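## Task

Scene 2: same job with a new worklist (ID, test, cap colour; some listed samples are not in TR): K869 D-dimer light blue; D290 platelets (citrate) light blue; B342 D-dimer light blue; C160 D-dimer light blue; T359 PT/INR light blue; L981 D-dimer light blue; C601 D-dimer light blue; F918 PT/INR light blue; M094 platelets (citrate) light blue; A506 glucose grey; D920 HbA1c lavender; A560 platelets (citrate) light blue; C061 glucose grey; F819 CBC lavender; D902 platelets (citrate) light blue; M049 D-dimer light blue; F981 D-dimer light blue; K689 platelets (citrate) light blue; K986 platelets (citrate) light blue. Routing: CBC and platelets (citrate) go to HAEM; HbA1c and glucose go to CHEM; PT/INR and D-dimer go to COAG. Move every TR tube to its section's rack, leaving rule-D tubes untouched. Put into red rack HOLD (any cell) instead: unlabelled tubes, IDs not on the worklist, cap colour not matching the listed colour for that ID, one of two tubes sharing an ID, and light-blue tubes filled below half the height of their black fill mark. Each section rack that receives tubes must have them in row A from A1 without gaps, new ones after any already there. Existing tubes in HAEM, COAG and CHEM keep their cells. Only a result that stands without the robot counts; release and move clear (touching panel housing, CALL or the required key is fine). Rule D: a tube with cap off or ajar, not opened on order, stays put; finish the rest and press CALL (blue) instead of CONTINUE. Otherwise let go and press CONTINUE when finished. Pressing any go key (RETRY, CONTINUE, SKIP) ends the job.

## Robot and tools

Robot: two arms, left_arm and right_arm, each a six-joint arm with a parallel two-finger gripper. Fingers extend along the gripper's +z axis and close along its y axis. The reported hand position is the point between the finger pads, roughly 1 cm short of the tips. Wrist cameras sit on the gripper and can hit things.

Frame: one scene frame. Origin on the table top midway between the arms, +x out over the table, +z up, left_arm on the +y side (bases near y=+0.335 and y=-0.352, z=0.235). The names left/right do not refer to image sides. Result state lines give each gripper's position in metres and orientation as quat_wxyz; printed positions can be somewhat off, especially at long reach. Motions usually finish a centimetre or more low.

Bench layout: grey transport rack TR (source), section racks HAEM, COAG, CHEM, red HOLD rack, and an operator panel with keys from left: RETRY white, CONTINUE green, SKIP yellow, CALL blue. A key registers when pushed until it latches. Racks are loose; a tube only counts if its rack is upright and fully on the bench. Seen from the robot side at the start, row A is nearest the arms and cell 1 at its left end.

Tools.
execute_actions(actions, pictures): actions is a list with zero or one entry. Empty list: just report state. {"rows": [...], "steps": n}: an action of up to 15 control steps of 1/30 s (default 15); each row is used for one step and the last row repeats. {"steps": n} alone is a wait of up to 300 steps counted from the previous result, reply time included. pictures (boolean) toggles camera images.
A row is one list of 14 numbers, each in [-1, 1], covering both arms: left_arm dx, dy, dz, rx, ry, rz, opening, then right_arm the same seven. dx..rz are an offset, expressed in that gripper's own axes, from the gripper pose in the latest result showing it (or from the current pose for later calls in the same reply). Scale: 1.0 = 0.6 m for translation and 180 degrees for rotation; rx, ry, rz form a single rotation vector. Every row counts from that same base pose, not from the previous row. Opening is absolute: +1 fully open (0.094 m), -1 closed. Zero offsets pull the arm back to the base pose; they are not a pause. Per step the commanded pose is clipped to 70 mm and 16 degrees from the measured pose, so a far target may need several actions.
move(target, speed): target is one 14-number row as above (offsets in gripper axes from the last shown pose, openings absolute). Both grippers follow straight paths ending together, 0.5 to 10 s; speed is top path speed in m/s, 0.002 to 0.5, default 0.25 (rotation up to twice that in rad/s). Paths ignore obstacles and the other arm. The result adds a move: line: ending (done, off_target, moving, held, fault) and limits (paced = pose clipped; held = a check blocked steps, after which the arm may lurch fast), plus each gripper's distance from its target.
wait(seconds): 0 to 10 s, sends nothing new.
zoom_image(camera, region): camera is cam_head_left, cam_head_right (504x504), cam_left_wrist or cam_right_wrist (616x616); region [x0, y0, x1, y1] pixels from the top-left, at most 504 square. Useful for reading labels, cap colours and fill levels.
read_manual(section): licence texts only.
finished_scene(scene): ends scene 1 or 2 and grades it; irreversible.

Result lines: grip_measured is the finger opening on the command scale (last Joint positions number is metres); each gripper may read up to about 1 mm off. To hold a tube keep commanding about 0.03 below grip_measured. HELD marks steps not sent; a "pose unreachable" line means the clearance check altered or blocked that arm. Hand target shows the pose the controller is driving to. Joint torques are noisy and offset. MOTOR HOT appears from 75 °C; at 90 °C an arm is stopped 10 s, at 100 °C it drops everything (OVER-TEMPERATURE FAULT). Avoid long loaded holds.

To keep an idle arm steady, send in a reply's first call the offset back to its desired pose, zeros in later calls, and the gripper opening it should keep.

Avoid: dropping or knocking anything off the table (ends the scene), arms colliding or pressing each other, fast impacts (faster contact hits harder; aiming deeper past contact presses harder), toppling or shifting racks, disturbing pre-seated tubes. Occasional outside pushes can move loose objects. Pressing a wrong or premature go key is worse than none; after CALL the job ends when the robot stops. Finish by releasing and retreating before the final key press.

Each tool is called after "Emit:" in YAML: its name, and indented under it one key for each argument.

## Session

Emit:
execute_actions:
  actions: []

Scene clock: 0.00 s of 15600.00 s.
left_arm: end_effector_position=(+0.3025, +0.0611, +0.2942) grip_measured=+1.000 end_effector_quat_wxyz=(+0.000, +0.989, +0.090, +0.120) | right_arm: end_effector_position=(-0.0546, -0.6267, +0.1088) grip_measured=+1.000 end_effector_quat_wxyz=(+0.170, +0.705, +0.682, +0.092)
Joint positions: left_arm=[-1.039  2.71   1.987 -1.201 -0.62   1.994  0.094] | right_arm=[-2.05   1.498  0.677 -0.389 -0.752 -0.622  0.094]
Joint velocities: left_arm=[ 0.002 -0.002 -0.007  0.007  0.007 -0.007  0.   ] | right_arm=[ 0.002  0.002 -0.002 -0.037  0.007 -0.022  0.   ]
Joint torques (N m, as the arm reports them, + toward a larger angle): no reading
Hand target (left_arm): +0.300, +0.060, +0.298; +0.001, +0.989, +0.086, +0.119
Hand target (right_arm): -0.056, -0.630, +0.111; +0.174, +0.704, +0.683, +0.087

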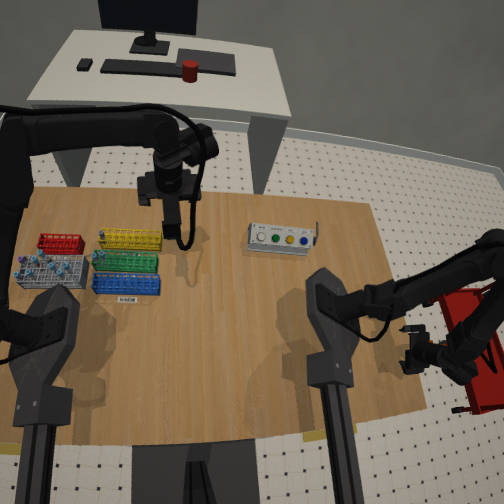

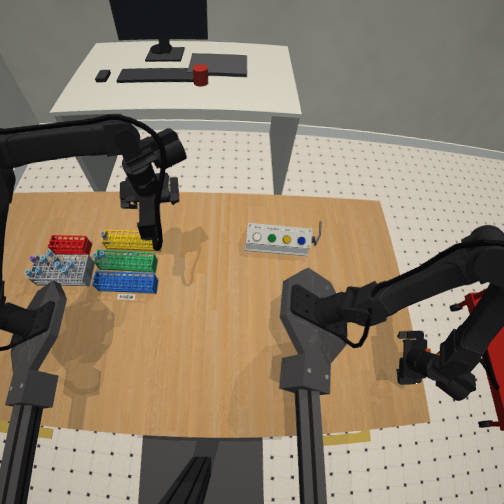

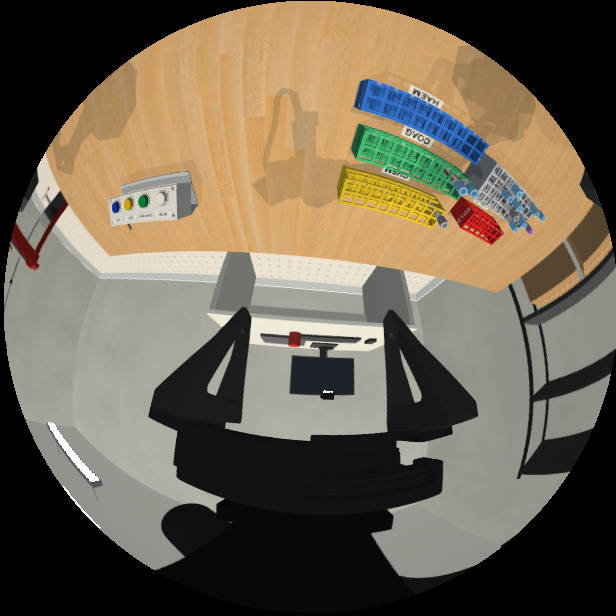

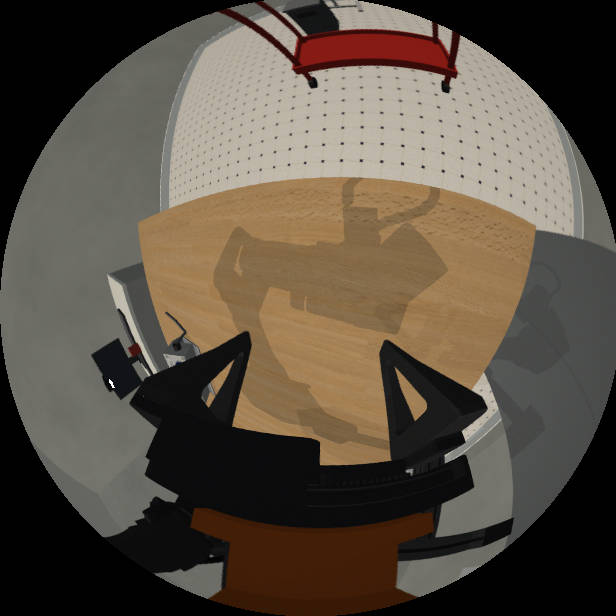

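Emit:
move:
  target: [-0.056,-0.461,0.206,0.059,-0.059,-0.44,-0.46,0.135,0.634,-0.016,0,0,-0.45,-1]
  speed: 0.4

Emit:
zoom_image:
  camera: "cam_left_wrist"
  region: [200,130,400,330]

Scene clock: 11.67 s of 15600.00 s.
left_arm: end_effector_position=(+0.2558, +0.3352, +0.1599) grip_measured=-0.458 end_effector_quat_wxyz=(-0.015, +0.712, +0.702, +0.003) | right_arm: end_effector_position=(+0.2910, -0.5399, +0.2369) grip_measured=-0.978 end_effector_quat_wxyz=(+0.180, +0.091, +0.979, -0.031)
Joint positions: left_arm=[-0.359  1.998  0.901 -0.604 -0.633  1.288  0.025] | right_arm=[-0.007  1.189  0.681 -0.469  0.561 -0.311  0.001]
Joint velocities: left_arm=[-0.012 -0.007  0.017 -0.022 -0.007  0.066  0.   ] | right_arm=[ 0.002  0.012 -0.002 -0.125 -0.051  0.066  0.001]
Joint torques (N m, as the arm reports them, + toward a larger angle): left_arm=[-5.07 -7.47  2.17  0.36  0.08 -0.08] | right_arm=[ 2.63 -1.98  6.57  0.49  0.1   0.03]
Hand target (left_arm): +0.256, +0.334, +0.163; -0.005, +0.707, +0.707, +0.004
Hand target (right_arm): +0.298, -0.544, +0.244; +0.186, +0.092, +0.978, -0.034
Off the commanded pose (left_arm): 0.007 m, 2 deg.
Off the commanded pose (right_arm): 0.018 m, 2 deg.
After step 90, 6.20 s passed at rest.
move: off_target (right_arm)

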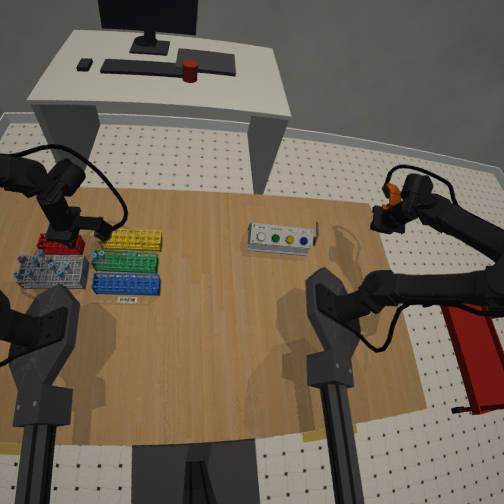

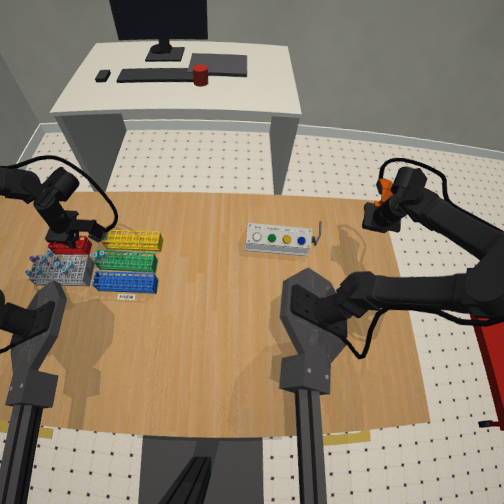

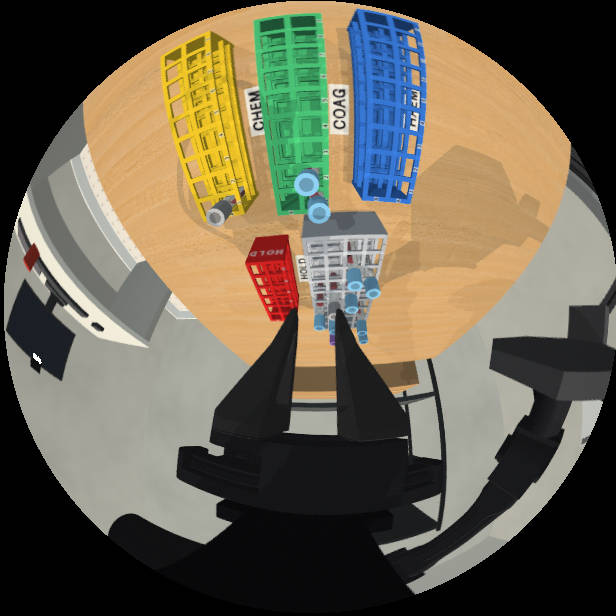

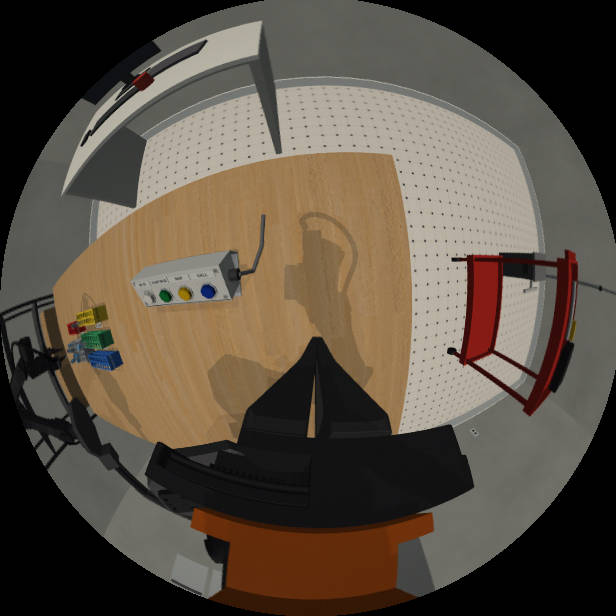

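Region (200, 130, 400, 330) of cam_left_wrist's 616x616 image, scaled by 2.520, with more detail than that image has.

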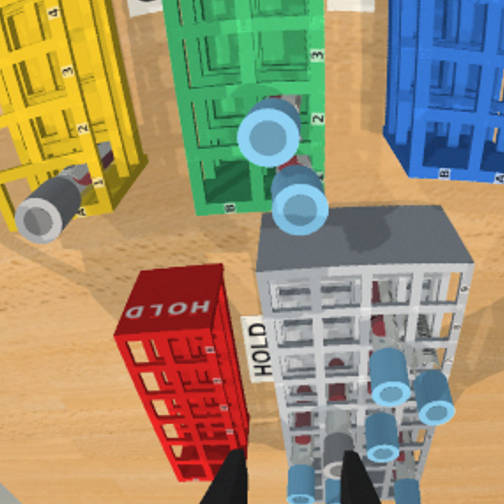

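Emit:
move:
  target: [0.075,-0.078,0.025,-0.006,-0.01,0,-0.46,0.221,0.834,-0.11,-0.312,-0.121,-0.385,-1]
  speed: 0.4

Emit:
zoom_image:
  camera: "cam_left_wrist"
  region: [240,200,400,360]

Emit:
zoom_image:
  camera: "cam_left_wrist"
  region: [100,50,300,250]

Scene clock: 23.67 s of 15600.00 s.
left_arm: end_effector_position=(+0.2115, +0.3834, +0.1465) grip_measured=-0.458 end_effector_quat_wxyz=(-0.009, +0.715, +0.699, +0.001) | right_arm: end_effector_position=(+0.2328, -0.0353, +0.2219) grip_measured=-0.978 end_effector_quat_wxyz=(-0.291, +0.549, -0.728, -0.288)
Joint positions: left_arm=[-0.199  1.763  0.649 -0.459 -0.633  1.501  0.025] | right_arm=[ 1.046  2.406  0.795  0.283 -0.056 -0.478  0.001]
Joint velocities: left_arm=[ 0.002 -0.007 -0.012 -0.022 -0.007 -0.022 -0.001] | right_arm=[ 0.012 -0.017 -0.002  0.007 -0.007 -0.051  0.001]
Joint torques (N m, as the arm reports them, + toward a larger angle): left_arm=[-3.23 -6.34  1.56  0.32  0.08  0.09] | right_arm=[ 3.72 -5.58  6.07  1.07 -0.43 -0.06]
Hand target (left_arm): +0.210, +0.383, +0.147; +0.001, +0.712, +0.702, -0.001
Hand target (right_arm): +0.237, -0.023, +0.233; +0.307, -0.552, +0.716, +0.299
Off the commanded pose (left_arm): 0.003 m, 1 deg.
Off the commanded pose (right_arm): 0.023 m, 3 deg.
After step 90, 6.40 s passed at rest.
move: off_target (right_arm)

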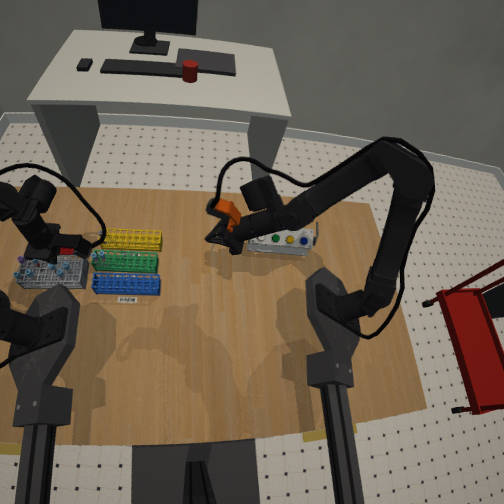

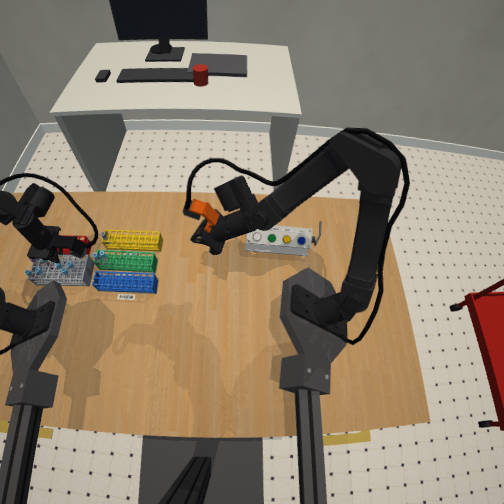

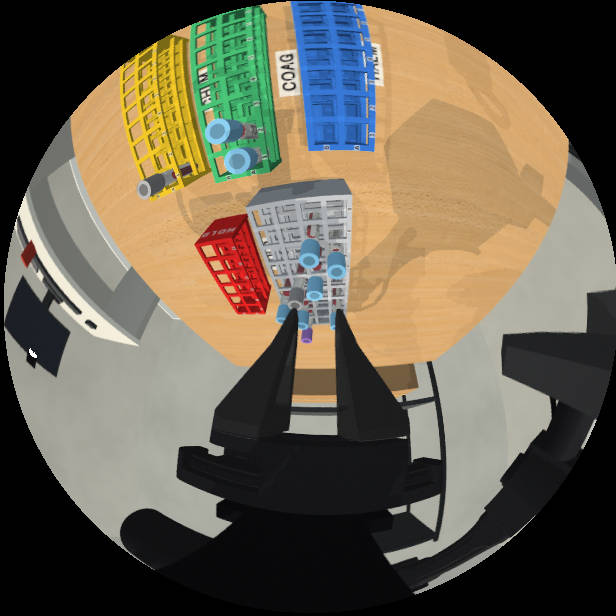

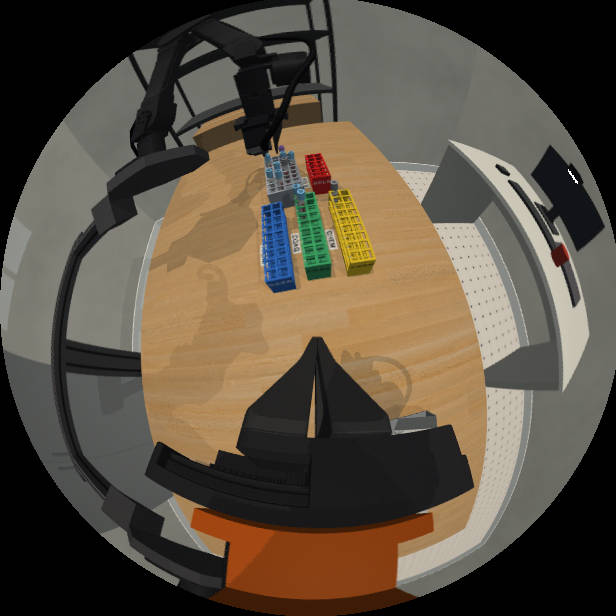

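Region (240, 200, 400, 360) of cam_left_wrist's 616x616 image, scaled by 3.150, with more detail than that image has.

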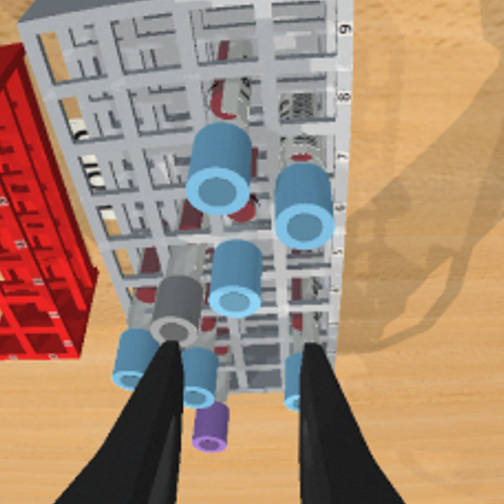

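Region (100, 50, 300, 250) of cam_left_wrist's 616x616 image, scaled by 2.520, with more detail than that image has.

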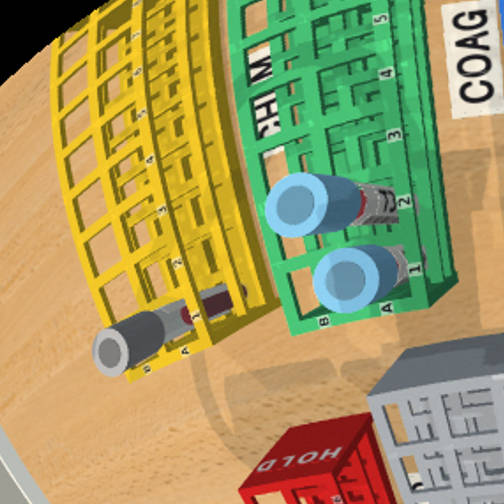

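Emit:
execute_actions:
  actions:
    - {"rows":[[-0.03,0.006,0.045,0,-0.005,0,-0.46,0.06,0,0.09,0,0,0,-1]]}

Emit:
zoom_image:
  camera: "cam_left_wrist"
  region: [240,200,400,360]

Emit:
zoom_image:
  camera: "cam_right_wrist"
  region: [250,115,350,215]

Scene clock: 30.50 s of 15600.00 s.
left_arm: end_effector_position=(+0.2204, +0.3697, +0.1245) grip_measured=-0.458 end_effector_quat_wxyz=(-0.004, +0.712, +0.702, +0.006) | right_arm: end_effector_position=(+0.2149, -0.0322, +0.1413) grip_measured=-0.978 end_effector_quat_wxyz=(-0.257, +0.555, -0.739, -0.282)
Joint positions: left_arm=[-0.189  1.88   0.649 -0.317 -0.633  1.513  0.025] | right_arm=[ 0.985  2.679  0.801  0.476 -0.06  -0.523  0.001]
Joint velocities: left_arm=[ 0.007 -0.017 -0.012  0.066 -0.007 -0.007 -0.   ] | right_arm=[ 0.012 -0.007 -0.007  0.095 -0.022 -0.007 -0.   ]
Joint torques (N m, as the arm reports them, + toward a larger angle): left_arm=[-3.45 -4.14  1.28  0.33  0.09  0.09] | right_arm=[ 3.46 -8.14  4.7   0.94 -0.38 -0.1 ]
Hand target (left_arm): +0.214, +0.366, +0.119; -0.004, +0.715, +0.699, -0.005
Hand target (right_arm): +0.231, -0.019, +0.160; +0.291, -0.549, +0.728, +0.288
Off the commanded pose (left_arm): 0.009 m, 1 deg.
Off the commanded pose (right_arm): 0.028 m, 4 deg.
Steps of this call (steps 1 to 90: nothing new was sent; then 3.33 s passed at rest; steps 91 to 105: all 15 steps of this action). Readings (end_effector_position):
91: left_arm (+0.2124, +0.3820, +0.1446) | right_arm (+0.2335, -0.0327, +0.2176)
92: left_arm (+0.2141, +0.3791, +0.1405) | right_arm (+0.2367, -0.0282, +0.2098)
94: left_arm (+0.2134, +0.3734, +0.1316) | right_arm (+0.2304, -0.0287, +0.1790)
98: left_arm (+0.2141, +0.3701, +0.1247) | right_arm (+0.2081, -0.0372, +0.1367)
105: the state above

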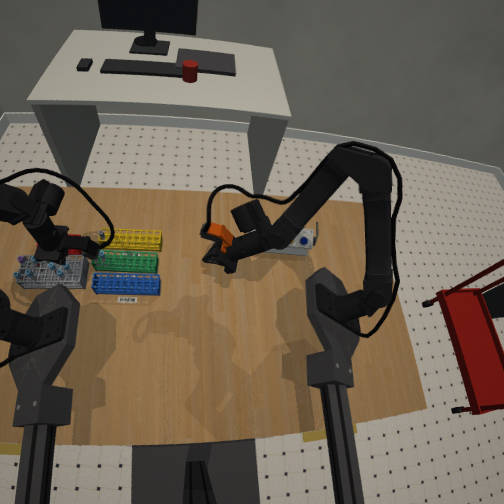

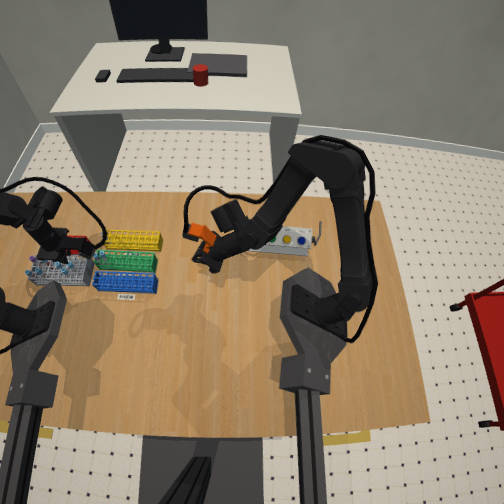

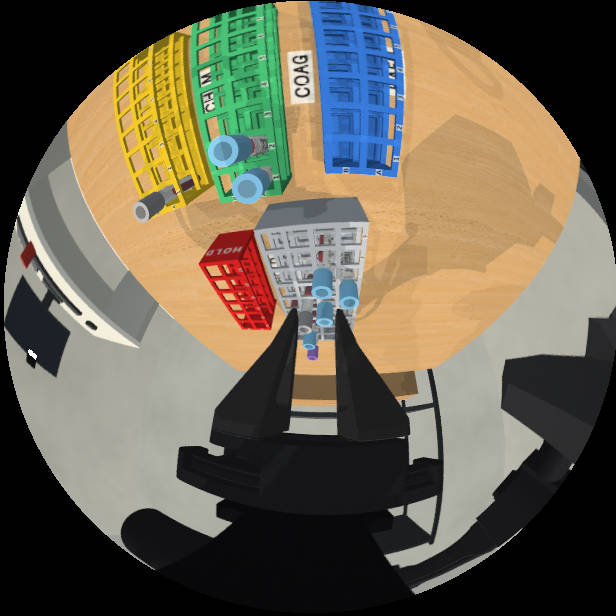

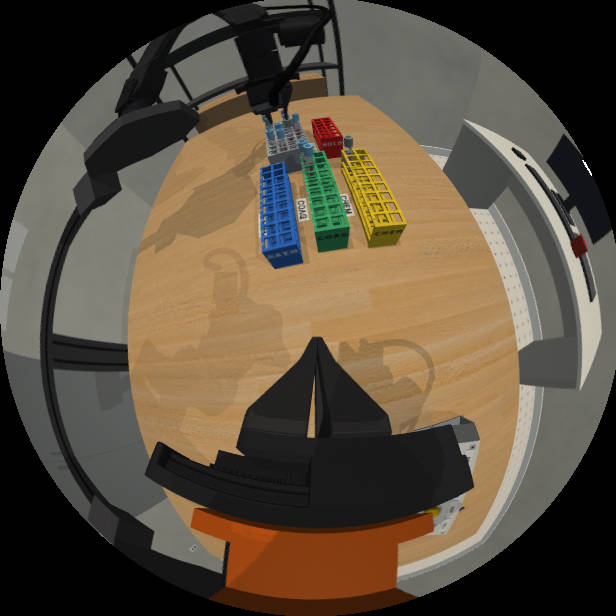

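Region (240, 200, 400, 360) of cam_left_wrist's 616x616 image, scaled by 3.150, with more detail than that image has.

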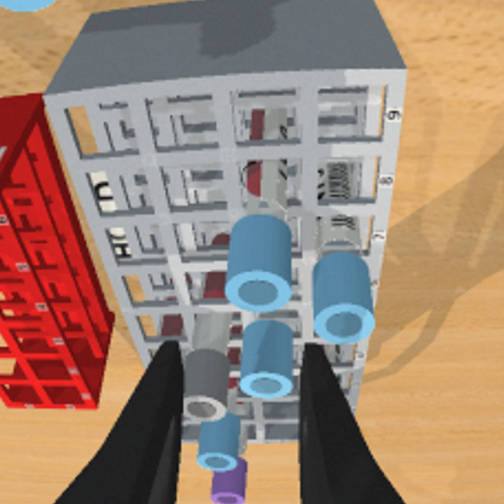

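Region (250, 115, 350, 215) of cam_right_wrist's 616x616 image, scaled by 5.040, with more detail than that image has.

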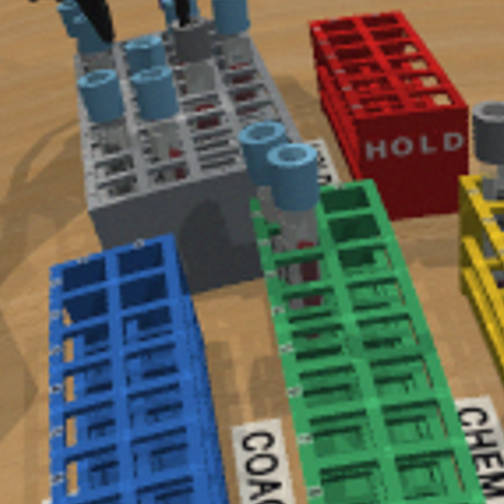

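Emit:
execute_actions:
  actions:
    - {"rows":[[-0.007,-0.016,0.042,0.004,-0.004,0.004,-0.46,0,0,0.02,0,-0.08,0,-1]]}
  pictures: false

Emit:
execute_actions:
  actions:
    - {"rows":[[-0.007,-0.01,0.042,0.003,-0.004,0.004,-0.46,0,0,0,0,0,0,-1]]}

Scene clock: 34.73 s of 15600.00 s.
left_arm: end_effector_position=(+0.2159, +0.3706, +0.1037) grip_measured=-0.458 end_effector_quat_wxyz=(-0.005, +0.712, +0.702, +0.006) | right_arm: end_effector_position=(+0.2195, -0.0272, +0.1273) grip_measured=-0.978 end_effector_quat_wxyz=(-0.335, +0.515, -0.713, -0.339)
Joint positions: left_arm=[-0.138  1.938  0.613 -0.19  -0.633  1.575  0.025] | right_arm=[ 0.88   2.839  0.724  0.888 -0.192 -0.586  0.001]
Joint velocities: left_arm=[-0.007 -0.027 -0.007  0.125 -0.022 -0.051 -0.001] | right_arm=[-0.002 -0.002 -0.022  0.168 -0.037  0.022  0.   ]
Joint torques (N m, as the arm reports them, + toward a larger angle): left_arm=[-3.88 -4.06  1.    0.34  0.1   0.05] | right_arm=[ 3.34 -6.17  0.85  1.05 -0.58 -0.05]
Hand target (left_arm): +0.210, +0.366, +0.099; -0.005, +0.716, +0.698, -0.003
Hand target (right_arm): +0.216, -0.024, +0.133; +0.347, -0.517, +0.700, +0.350
Off the commanded pose (left_arm): 0.008 m, 1 deg.
Off the commanded pose (right_arm): 0.008 m, 2 deg.
Steps of this call (steps 1 to 90: nothing new was sent; then 0.73 s passed at rest; steps 91 to 105: all 15 steps of this action). Readings (end_effector_position):
91: left_arm (+0.2219, +0.3697, +0.1225) | right_arm (+0.2182, -0.0284, +0.1440)
92: left_arm (+0.2214, +0.3703, +0.1188) | right_arm (+0.2205, -0.0268, +0.1432)
94: left_arm (+0.2158, +0.3714, +0.1105) | right_arm (+0.2210, -0.0303, +0.1321)
98: left_arm (+0.2101, +0.3708, +0.1039) | right_arm (+0.2104, -0.0357, +0.1150)
105: the state above

Scene clock: 35.23 s of 15600.00 s.
left_arm: end_effector_position=(+0.2168, +0.3721, +0.0831) grip_measured=-0.458 end_effector_quat_wxyz=(-0.006, +0.711, +0.703, +0.008) | right_arm: end_effector_position=(+0.2200, -0.0272, +0.1274) grip_measured=-0.978 end_effector_quat_wxyz=(-0.336, +0.514, -0.713, -0.338)
Joint positions: left_arm=[-0.084  2.011  0.602 -0.063 -0.633  1.641  0.025] | right_arm=[ 0.88   2.839  0.724  0.89  -0.191 -0.586  0.001]
Joint velocities: left_arm=[-0.002 -0.012  0.002 -0.022 -0.007  0.066  0.   ] | right_arm=[ 0.007  0.022  0.002 -0.007  0.022 -0.022  0.   ]
Joint torques (N m, as the arm reports them, + toward a larger angle): left_arm=[-3.66 -4.23  0.24  0.36  0.08  0.08] | right_arm=[ 3.01 -6.55  1.71  0.96 -0.35 -0.02]
Hand target (left_arm): +0.209, +0.367, +0.079; -0.005, +0.716, +0.698, -0.002
Hand target (right_arm): +0.219, -0.027, +0.127; +0.335, -0.515, +0.713, +0.339
Off the commanded pose (left_arm): 0.010 m, 1 deg.
Off the commanded pose (right_arm): 0.001 m, 0 deg.
Steps of this call (steps 1 to 15: all 15 steps of this action). Readings (end_effector_position):
1: left_arm (+0.2165, +0.3706, +0.1017) | right_arm (+0.2199, -0.0270, +0.1276)
2: left_arm (+0.2169, +0.3711, +0.0975) | right_arm (+0.2200, -0.0270, +0.1277)
4: left_arm (+0.2146, +0.3722, +0.0891) | right_arm (+0.2199, -0.0271, +0.1275)
8: left_arm (+0.2115, +0.3719, +0.0831) | right_arm (+0.2200, -0.0272, +0.1274)
15: the state above

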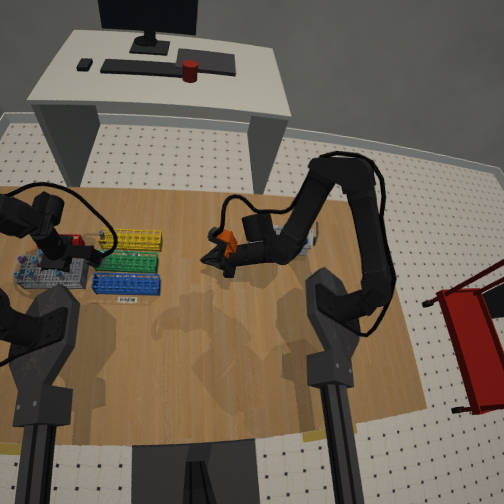

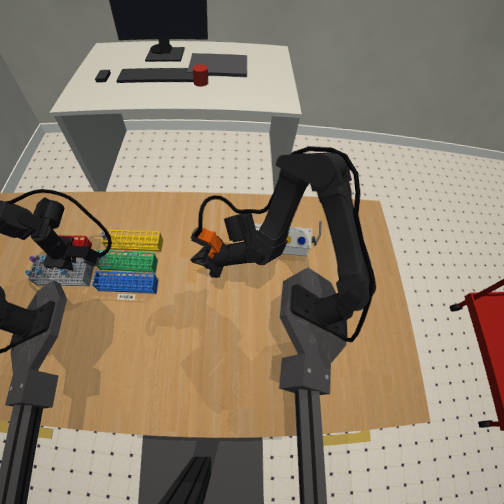

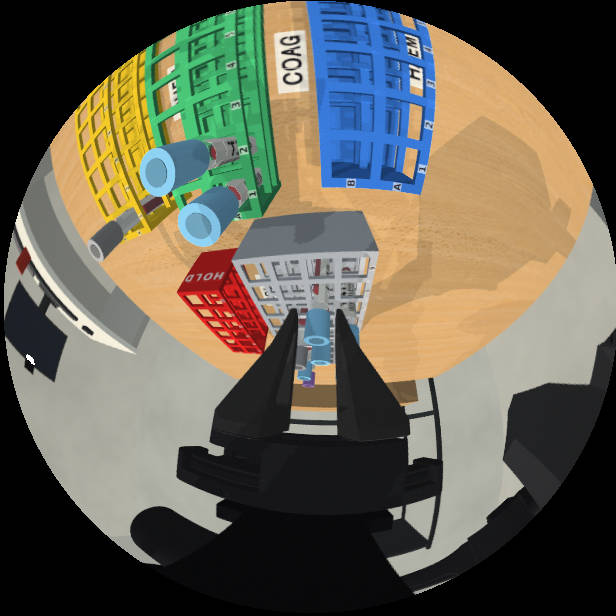

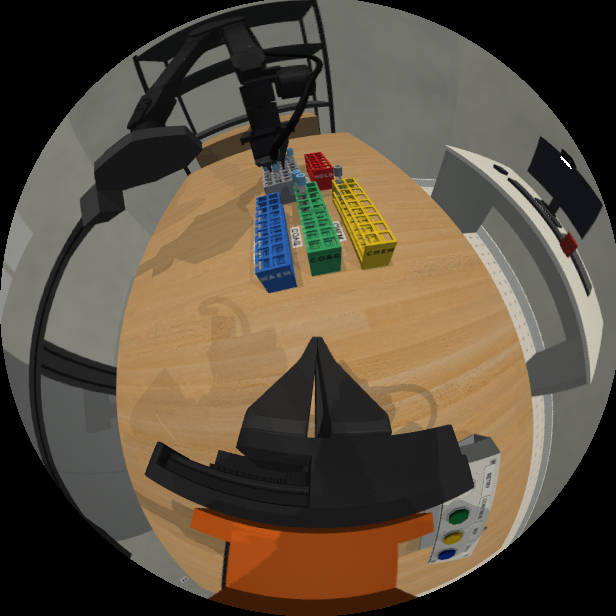

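Emit:
zoom_image:
  camera: "cam_left_wrist"
  region: [170,120,290,240]

Emit:
execute_actions:
  actions:
    - {"rows":[[0,0,0,0,0,0,-0.73,0,0,0,0,0,0,-1]],"steps":10}
  pictures: false

Emit:
move:
  target: [0,0.005,-0.19,0,-0.008,0,-0.73,0,0,0,0,0,0,-1]
  speed: 0.15

Emit:
move:
  target: [-0.23,0.04,-0.02,0,0,-0.35,-0.73,0,0,0,0,0,0,-1]
  speed: 0.5

Emit:
zoom_image:
  camera: "cam_right_wrist"
  region: [250,90,350,190]

Region (170, 120, 290, 240) of cam_left_wrist's 616x616 image, scaled by 4.200, with more detail than that image has.

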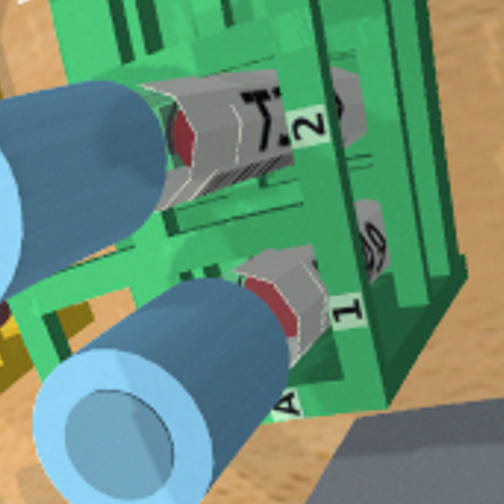

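Scene clock: 43.33 s of 15600.00 s.
left_arm: end_effector_position=(+0.2181, +0.3723, +0.0831) grip_measured=-0.707 end_effector_quat_wxyz=(-0.004, +0.711, +0.703, +0.010) | right_arm: end_effector_position=(+0.2201, -0.0273, +0.1273) grip_measured=-0.978 end_effector_quat_wxyz=(-0.336, +0.514, -0.713, -0.338)
Joint positions: left_arm=[-0.084  2.011  0.602 -0.057 -0.633  1.644  0.014] | right_arm=[ 0.88   2.839  0.724  0.89  -0.19  -0.586  0.001]
Joint velocities: left_arm=[-0.002 -0.002 -0.017  0.051 -0.007  0.022 -0.   ] | right_arm=[ 0.012 -0.002 -0.022 -0.007 -0.022  0.007  0.   ]
Joint torques (N m, as the arm reports them, + toward a larger angle): left_arm=[-4.22 -5.4   1.56  0.22 -0.05 -0.04] | right_arm=[ 3.08 -6.71  1.67  0.97 -0.34  0.  ]
Hand target (left_arm): +0.217, +0.372, +0.083; -0.006, +0.711, +0.703, +0.008
Hand target (right_arm): +0.220, -0.027, +0.127; +0.336, -0.514, +0.713, +0.338
Off the commanded pose (left_arm): 0.001 m, 0 deg.
Off the commanded pose (right_arm): 0.000 m, 0 deg.
Steps of this call (steps 1 to 90: nothing new was sent; then 4.77 s passed at rest; steps 91 to 100: all 10 steps of this action). Readings (end_effector_position):
91: left_arm (+0.2182, +0.3722, +0.0831) | right_arm (+0.2200, -0.0272, +0.1274)
92: left_arm (+0.2181, +0.3723, +0.0831) | right_arm (+0.2200, -0.0272, +0.1274)
94: left_arm (+0.2181, +0.3723, +0.0831) | right_arm (+0.2200, -0.0272, +0.1274)
98: left_arm (+0.2181, +0.3723, +0.0831) | right_arm (+0.2201, -0.0273, +0.1273)
100: the state above

Scene clock: 45.03 s of 15600.00 s.
left_arm: end_effector_position=(+0.2160, +0.3746, +0.1887) grip_measured=-0.707 end_effector_quat_wxyz=(-0.008, +0.711, +0.703, +0.004) | right_arm: end_effector_position=(+0.2202, -0.0274, +0.1272) grip_measured=-0.978 end_effector_quat_wxyz=(-0.336, +0.514, -0.714, -0.337)
Joint positions: left_arm=[-0.333  1.707  0.743 -0.702 -0.63   1.325  0.014] | right_arm=[ 0.88   2.839  0.724  0.89  -0.189 -0.586  0.001]
Joint velocities: left_arm=[-0.017 -0.012  0.002  0.007 -0.051 -0.11   0.   ] | right_arm=[-0.012 -0.007  0.007 -0.066 -0.022 -0.007  0.001]
Joint torques (N m, as the arm reports them, + toward a larger angle): left_arm=[-5.32 -5.19  5.08  0.01  0.17 -0.07] | right_arm=[ 3.12 -6.61  1.72  0.96 -0.34  0.  ]
Hand target (left_arm): +0.221, +0.370, +0.198; +0.006, +0.711, +0.703, +0.001
Hand target (right_arm): +0.220, -0.027, +0.127; +0.336, -0.514, +0.713, +0.338
Off the commanded pose (left_arm): 0.010 m, 2 deg.
Off the commanded pose (right_arm): 0.000 m, 0 deg.
move: done

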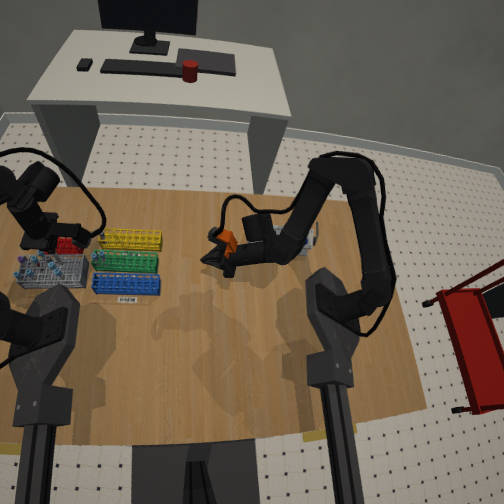

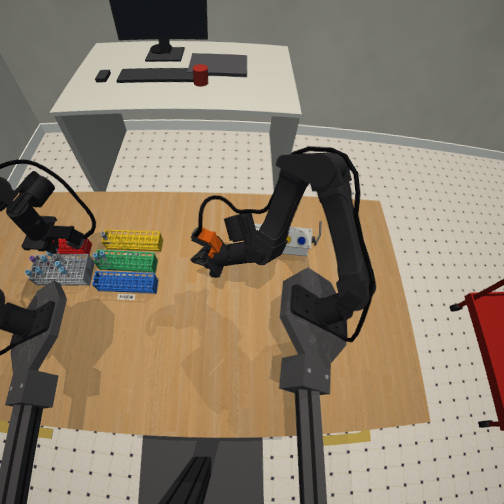

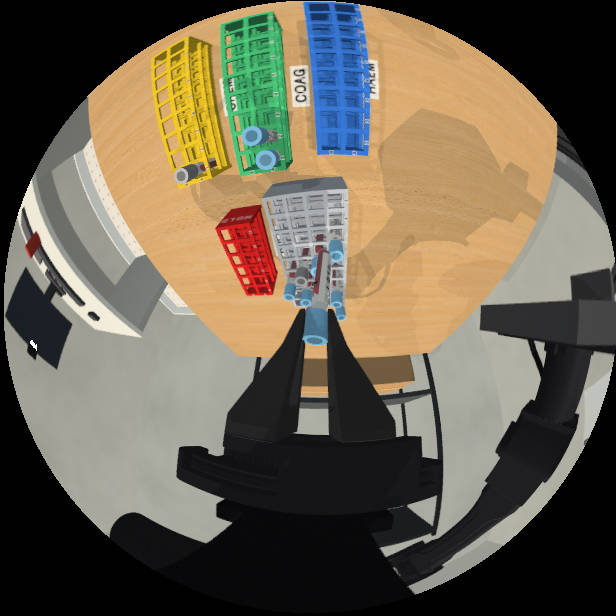

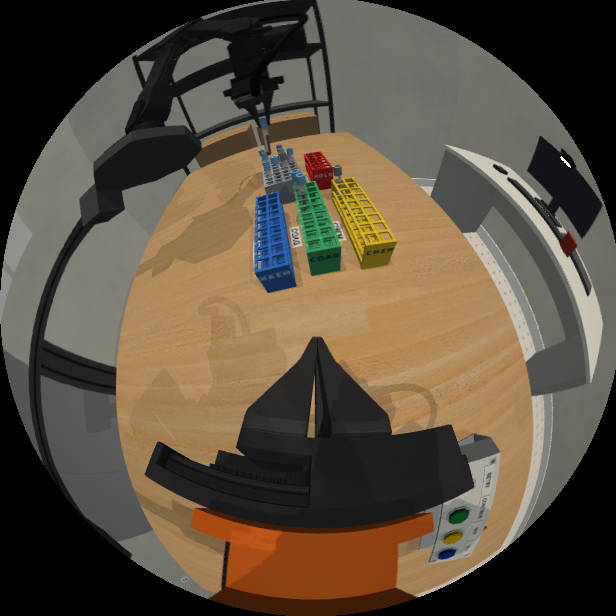

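Scene clock: 46.90 s of 15600.00 s.
left_arm: end_effector_position=(+0.2350, +0.2410, +0.1954) grip_measured=-0.706 end_effector_quat_wxyz=(-0.003, +0.234, +0.972, +0.007) | right_arm: end_effector_position=(+0.2204, -0.0275, +0.1271) grip_measured=-0.978 end_effector_quat_wxyz=(-0.336, +0.514, -0.714, -0.336)
Joint positions: left_arm=[-0.69   2.167  1.026 -0.758 -0.554 -0.203  0.014] | right_arm=[ 0.88   2.839  0.724  0.89  -0.187 -0.586  0.001]
Joint velocities: left_arm=[ 0.002  0.007 -0.007  0.007 -0.007 -0.066 -0.002] | right_arm=[-0.012 -0.007 -0.007 -0.022  0.022 -0.007  0.   ]
Joint torques (N m, as the arm reports them, + toward a larger angle): left_arm=[-5.98 -5.03  5.56  0.17  0.06 -0.04] | right_arm=[ 3.05 -6.53  1.63  0.96 -0.33 -0.02]
Hand target (left_arm): +0.235, +0.234, +0.198; -0.003, +0.239, +0.971, +0.005
Hand target (right_arm): +0.220, -0.027, +0.127; +0.336, -0.514, +0.714, +0.337
Off the commanded pose (left_arm): 0.007 m, 1 deg.
Off the commanded pose (right_arm): 0.000 m, 0 deg.
move: done

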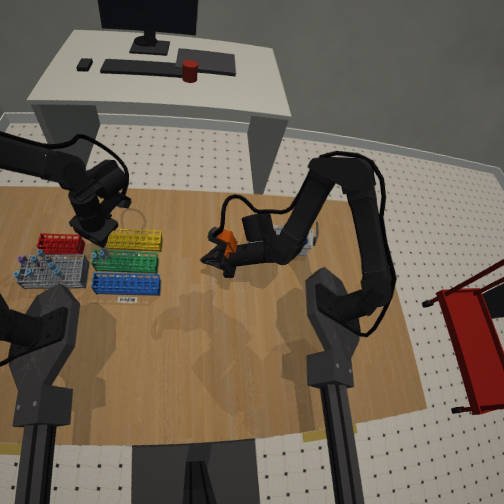

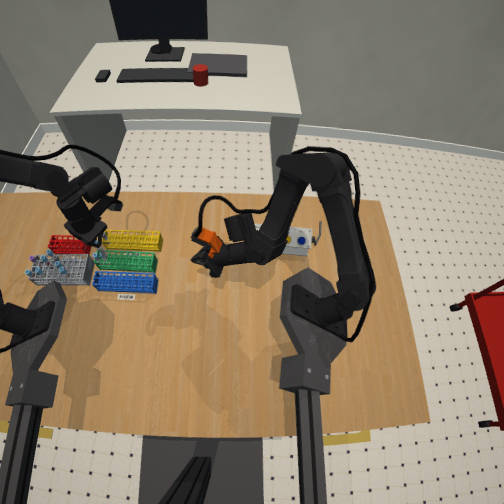

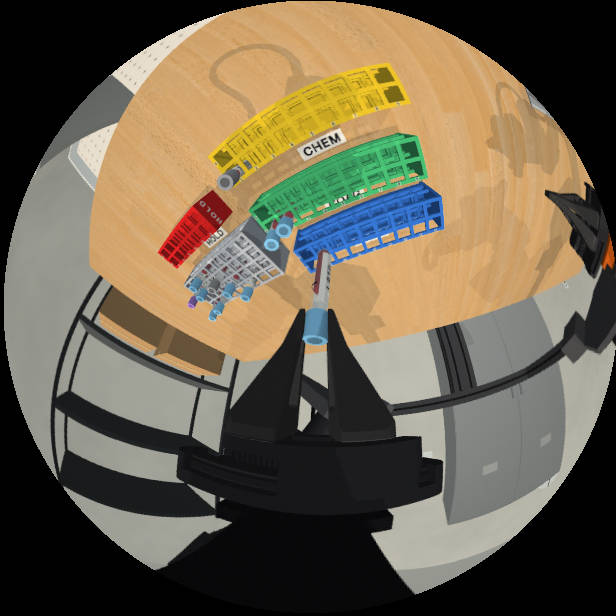

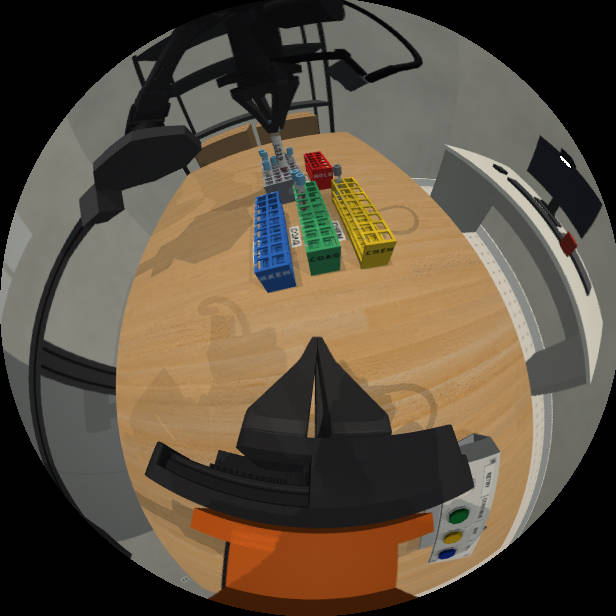

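Region (250, 90, 350, 190) of cam_right_wrist's 616x616 image, scaled by 5.040, with more detail than that image has.

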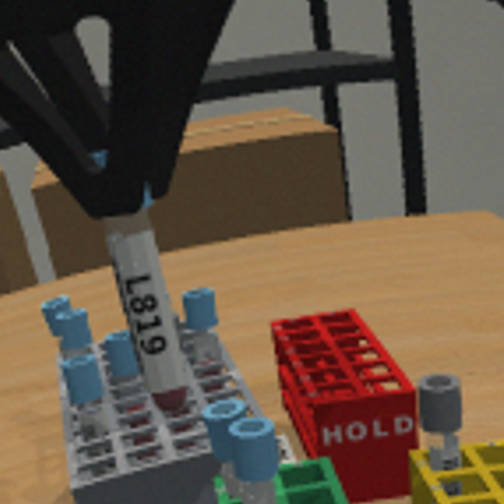

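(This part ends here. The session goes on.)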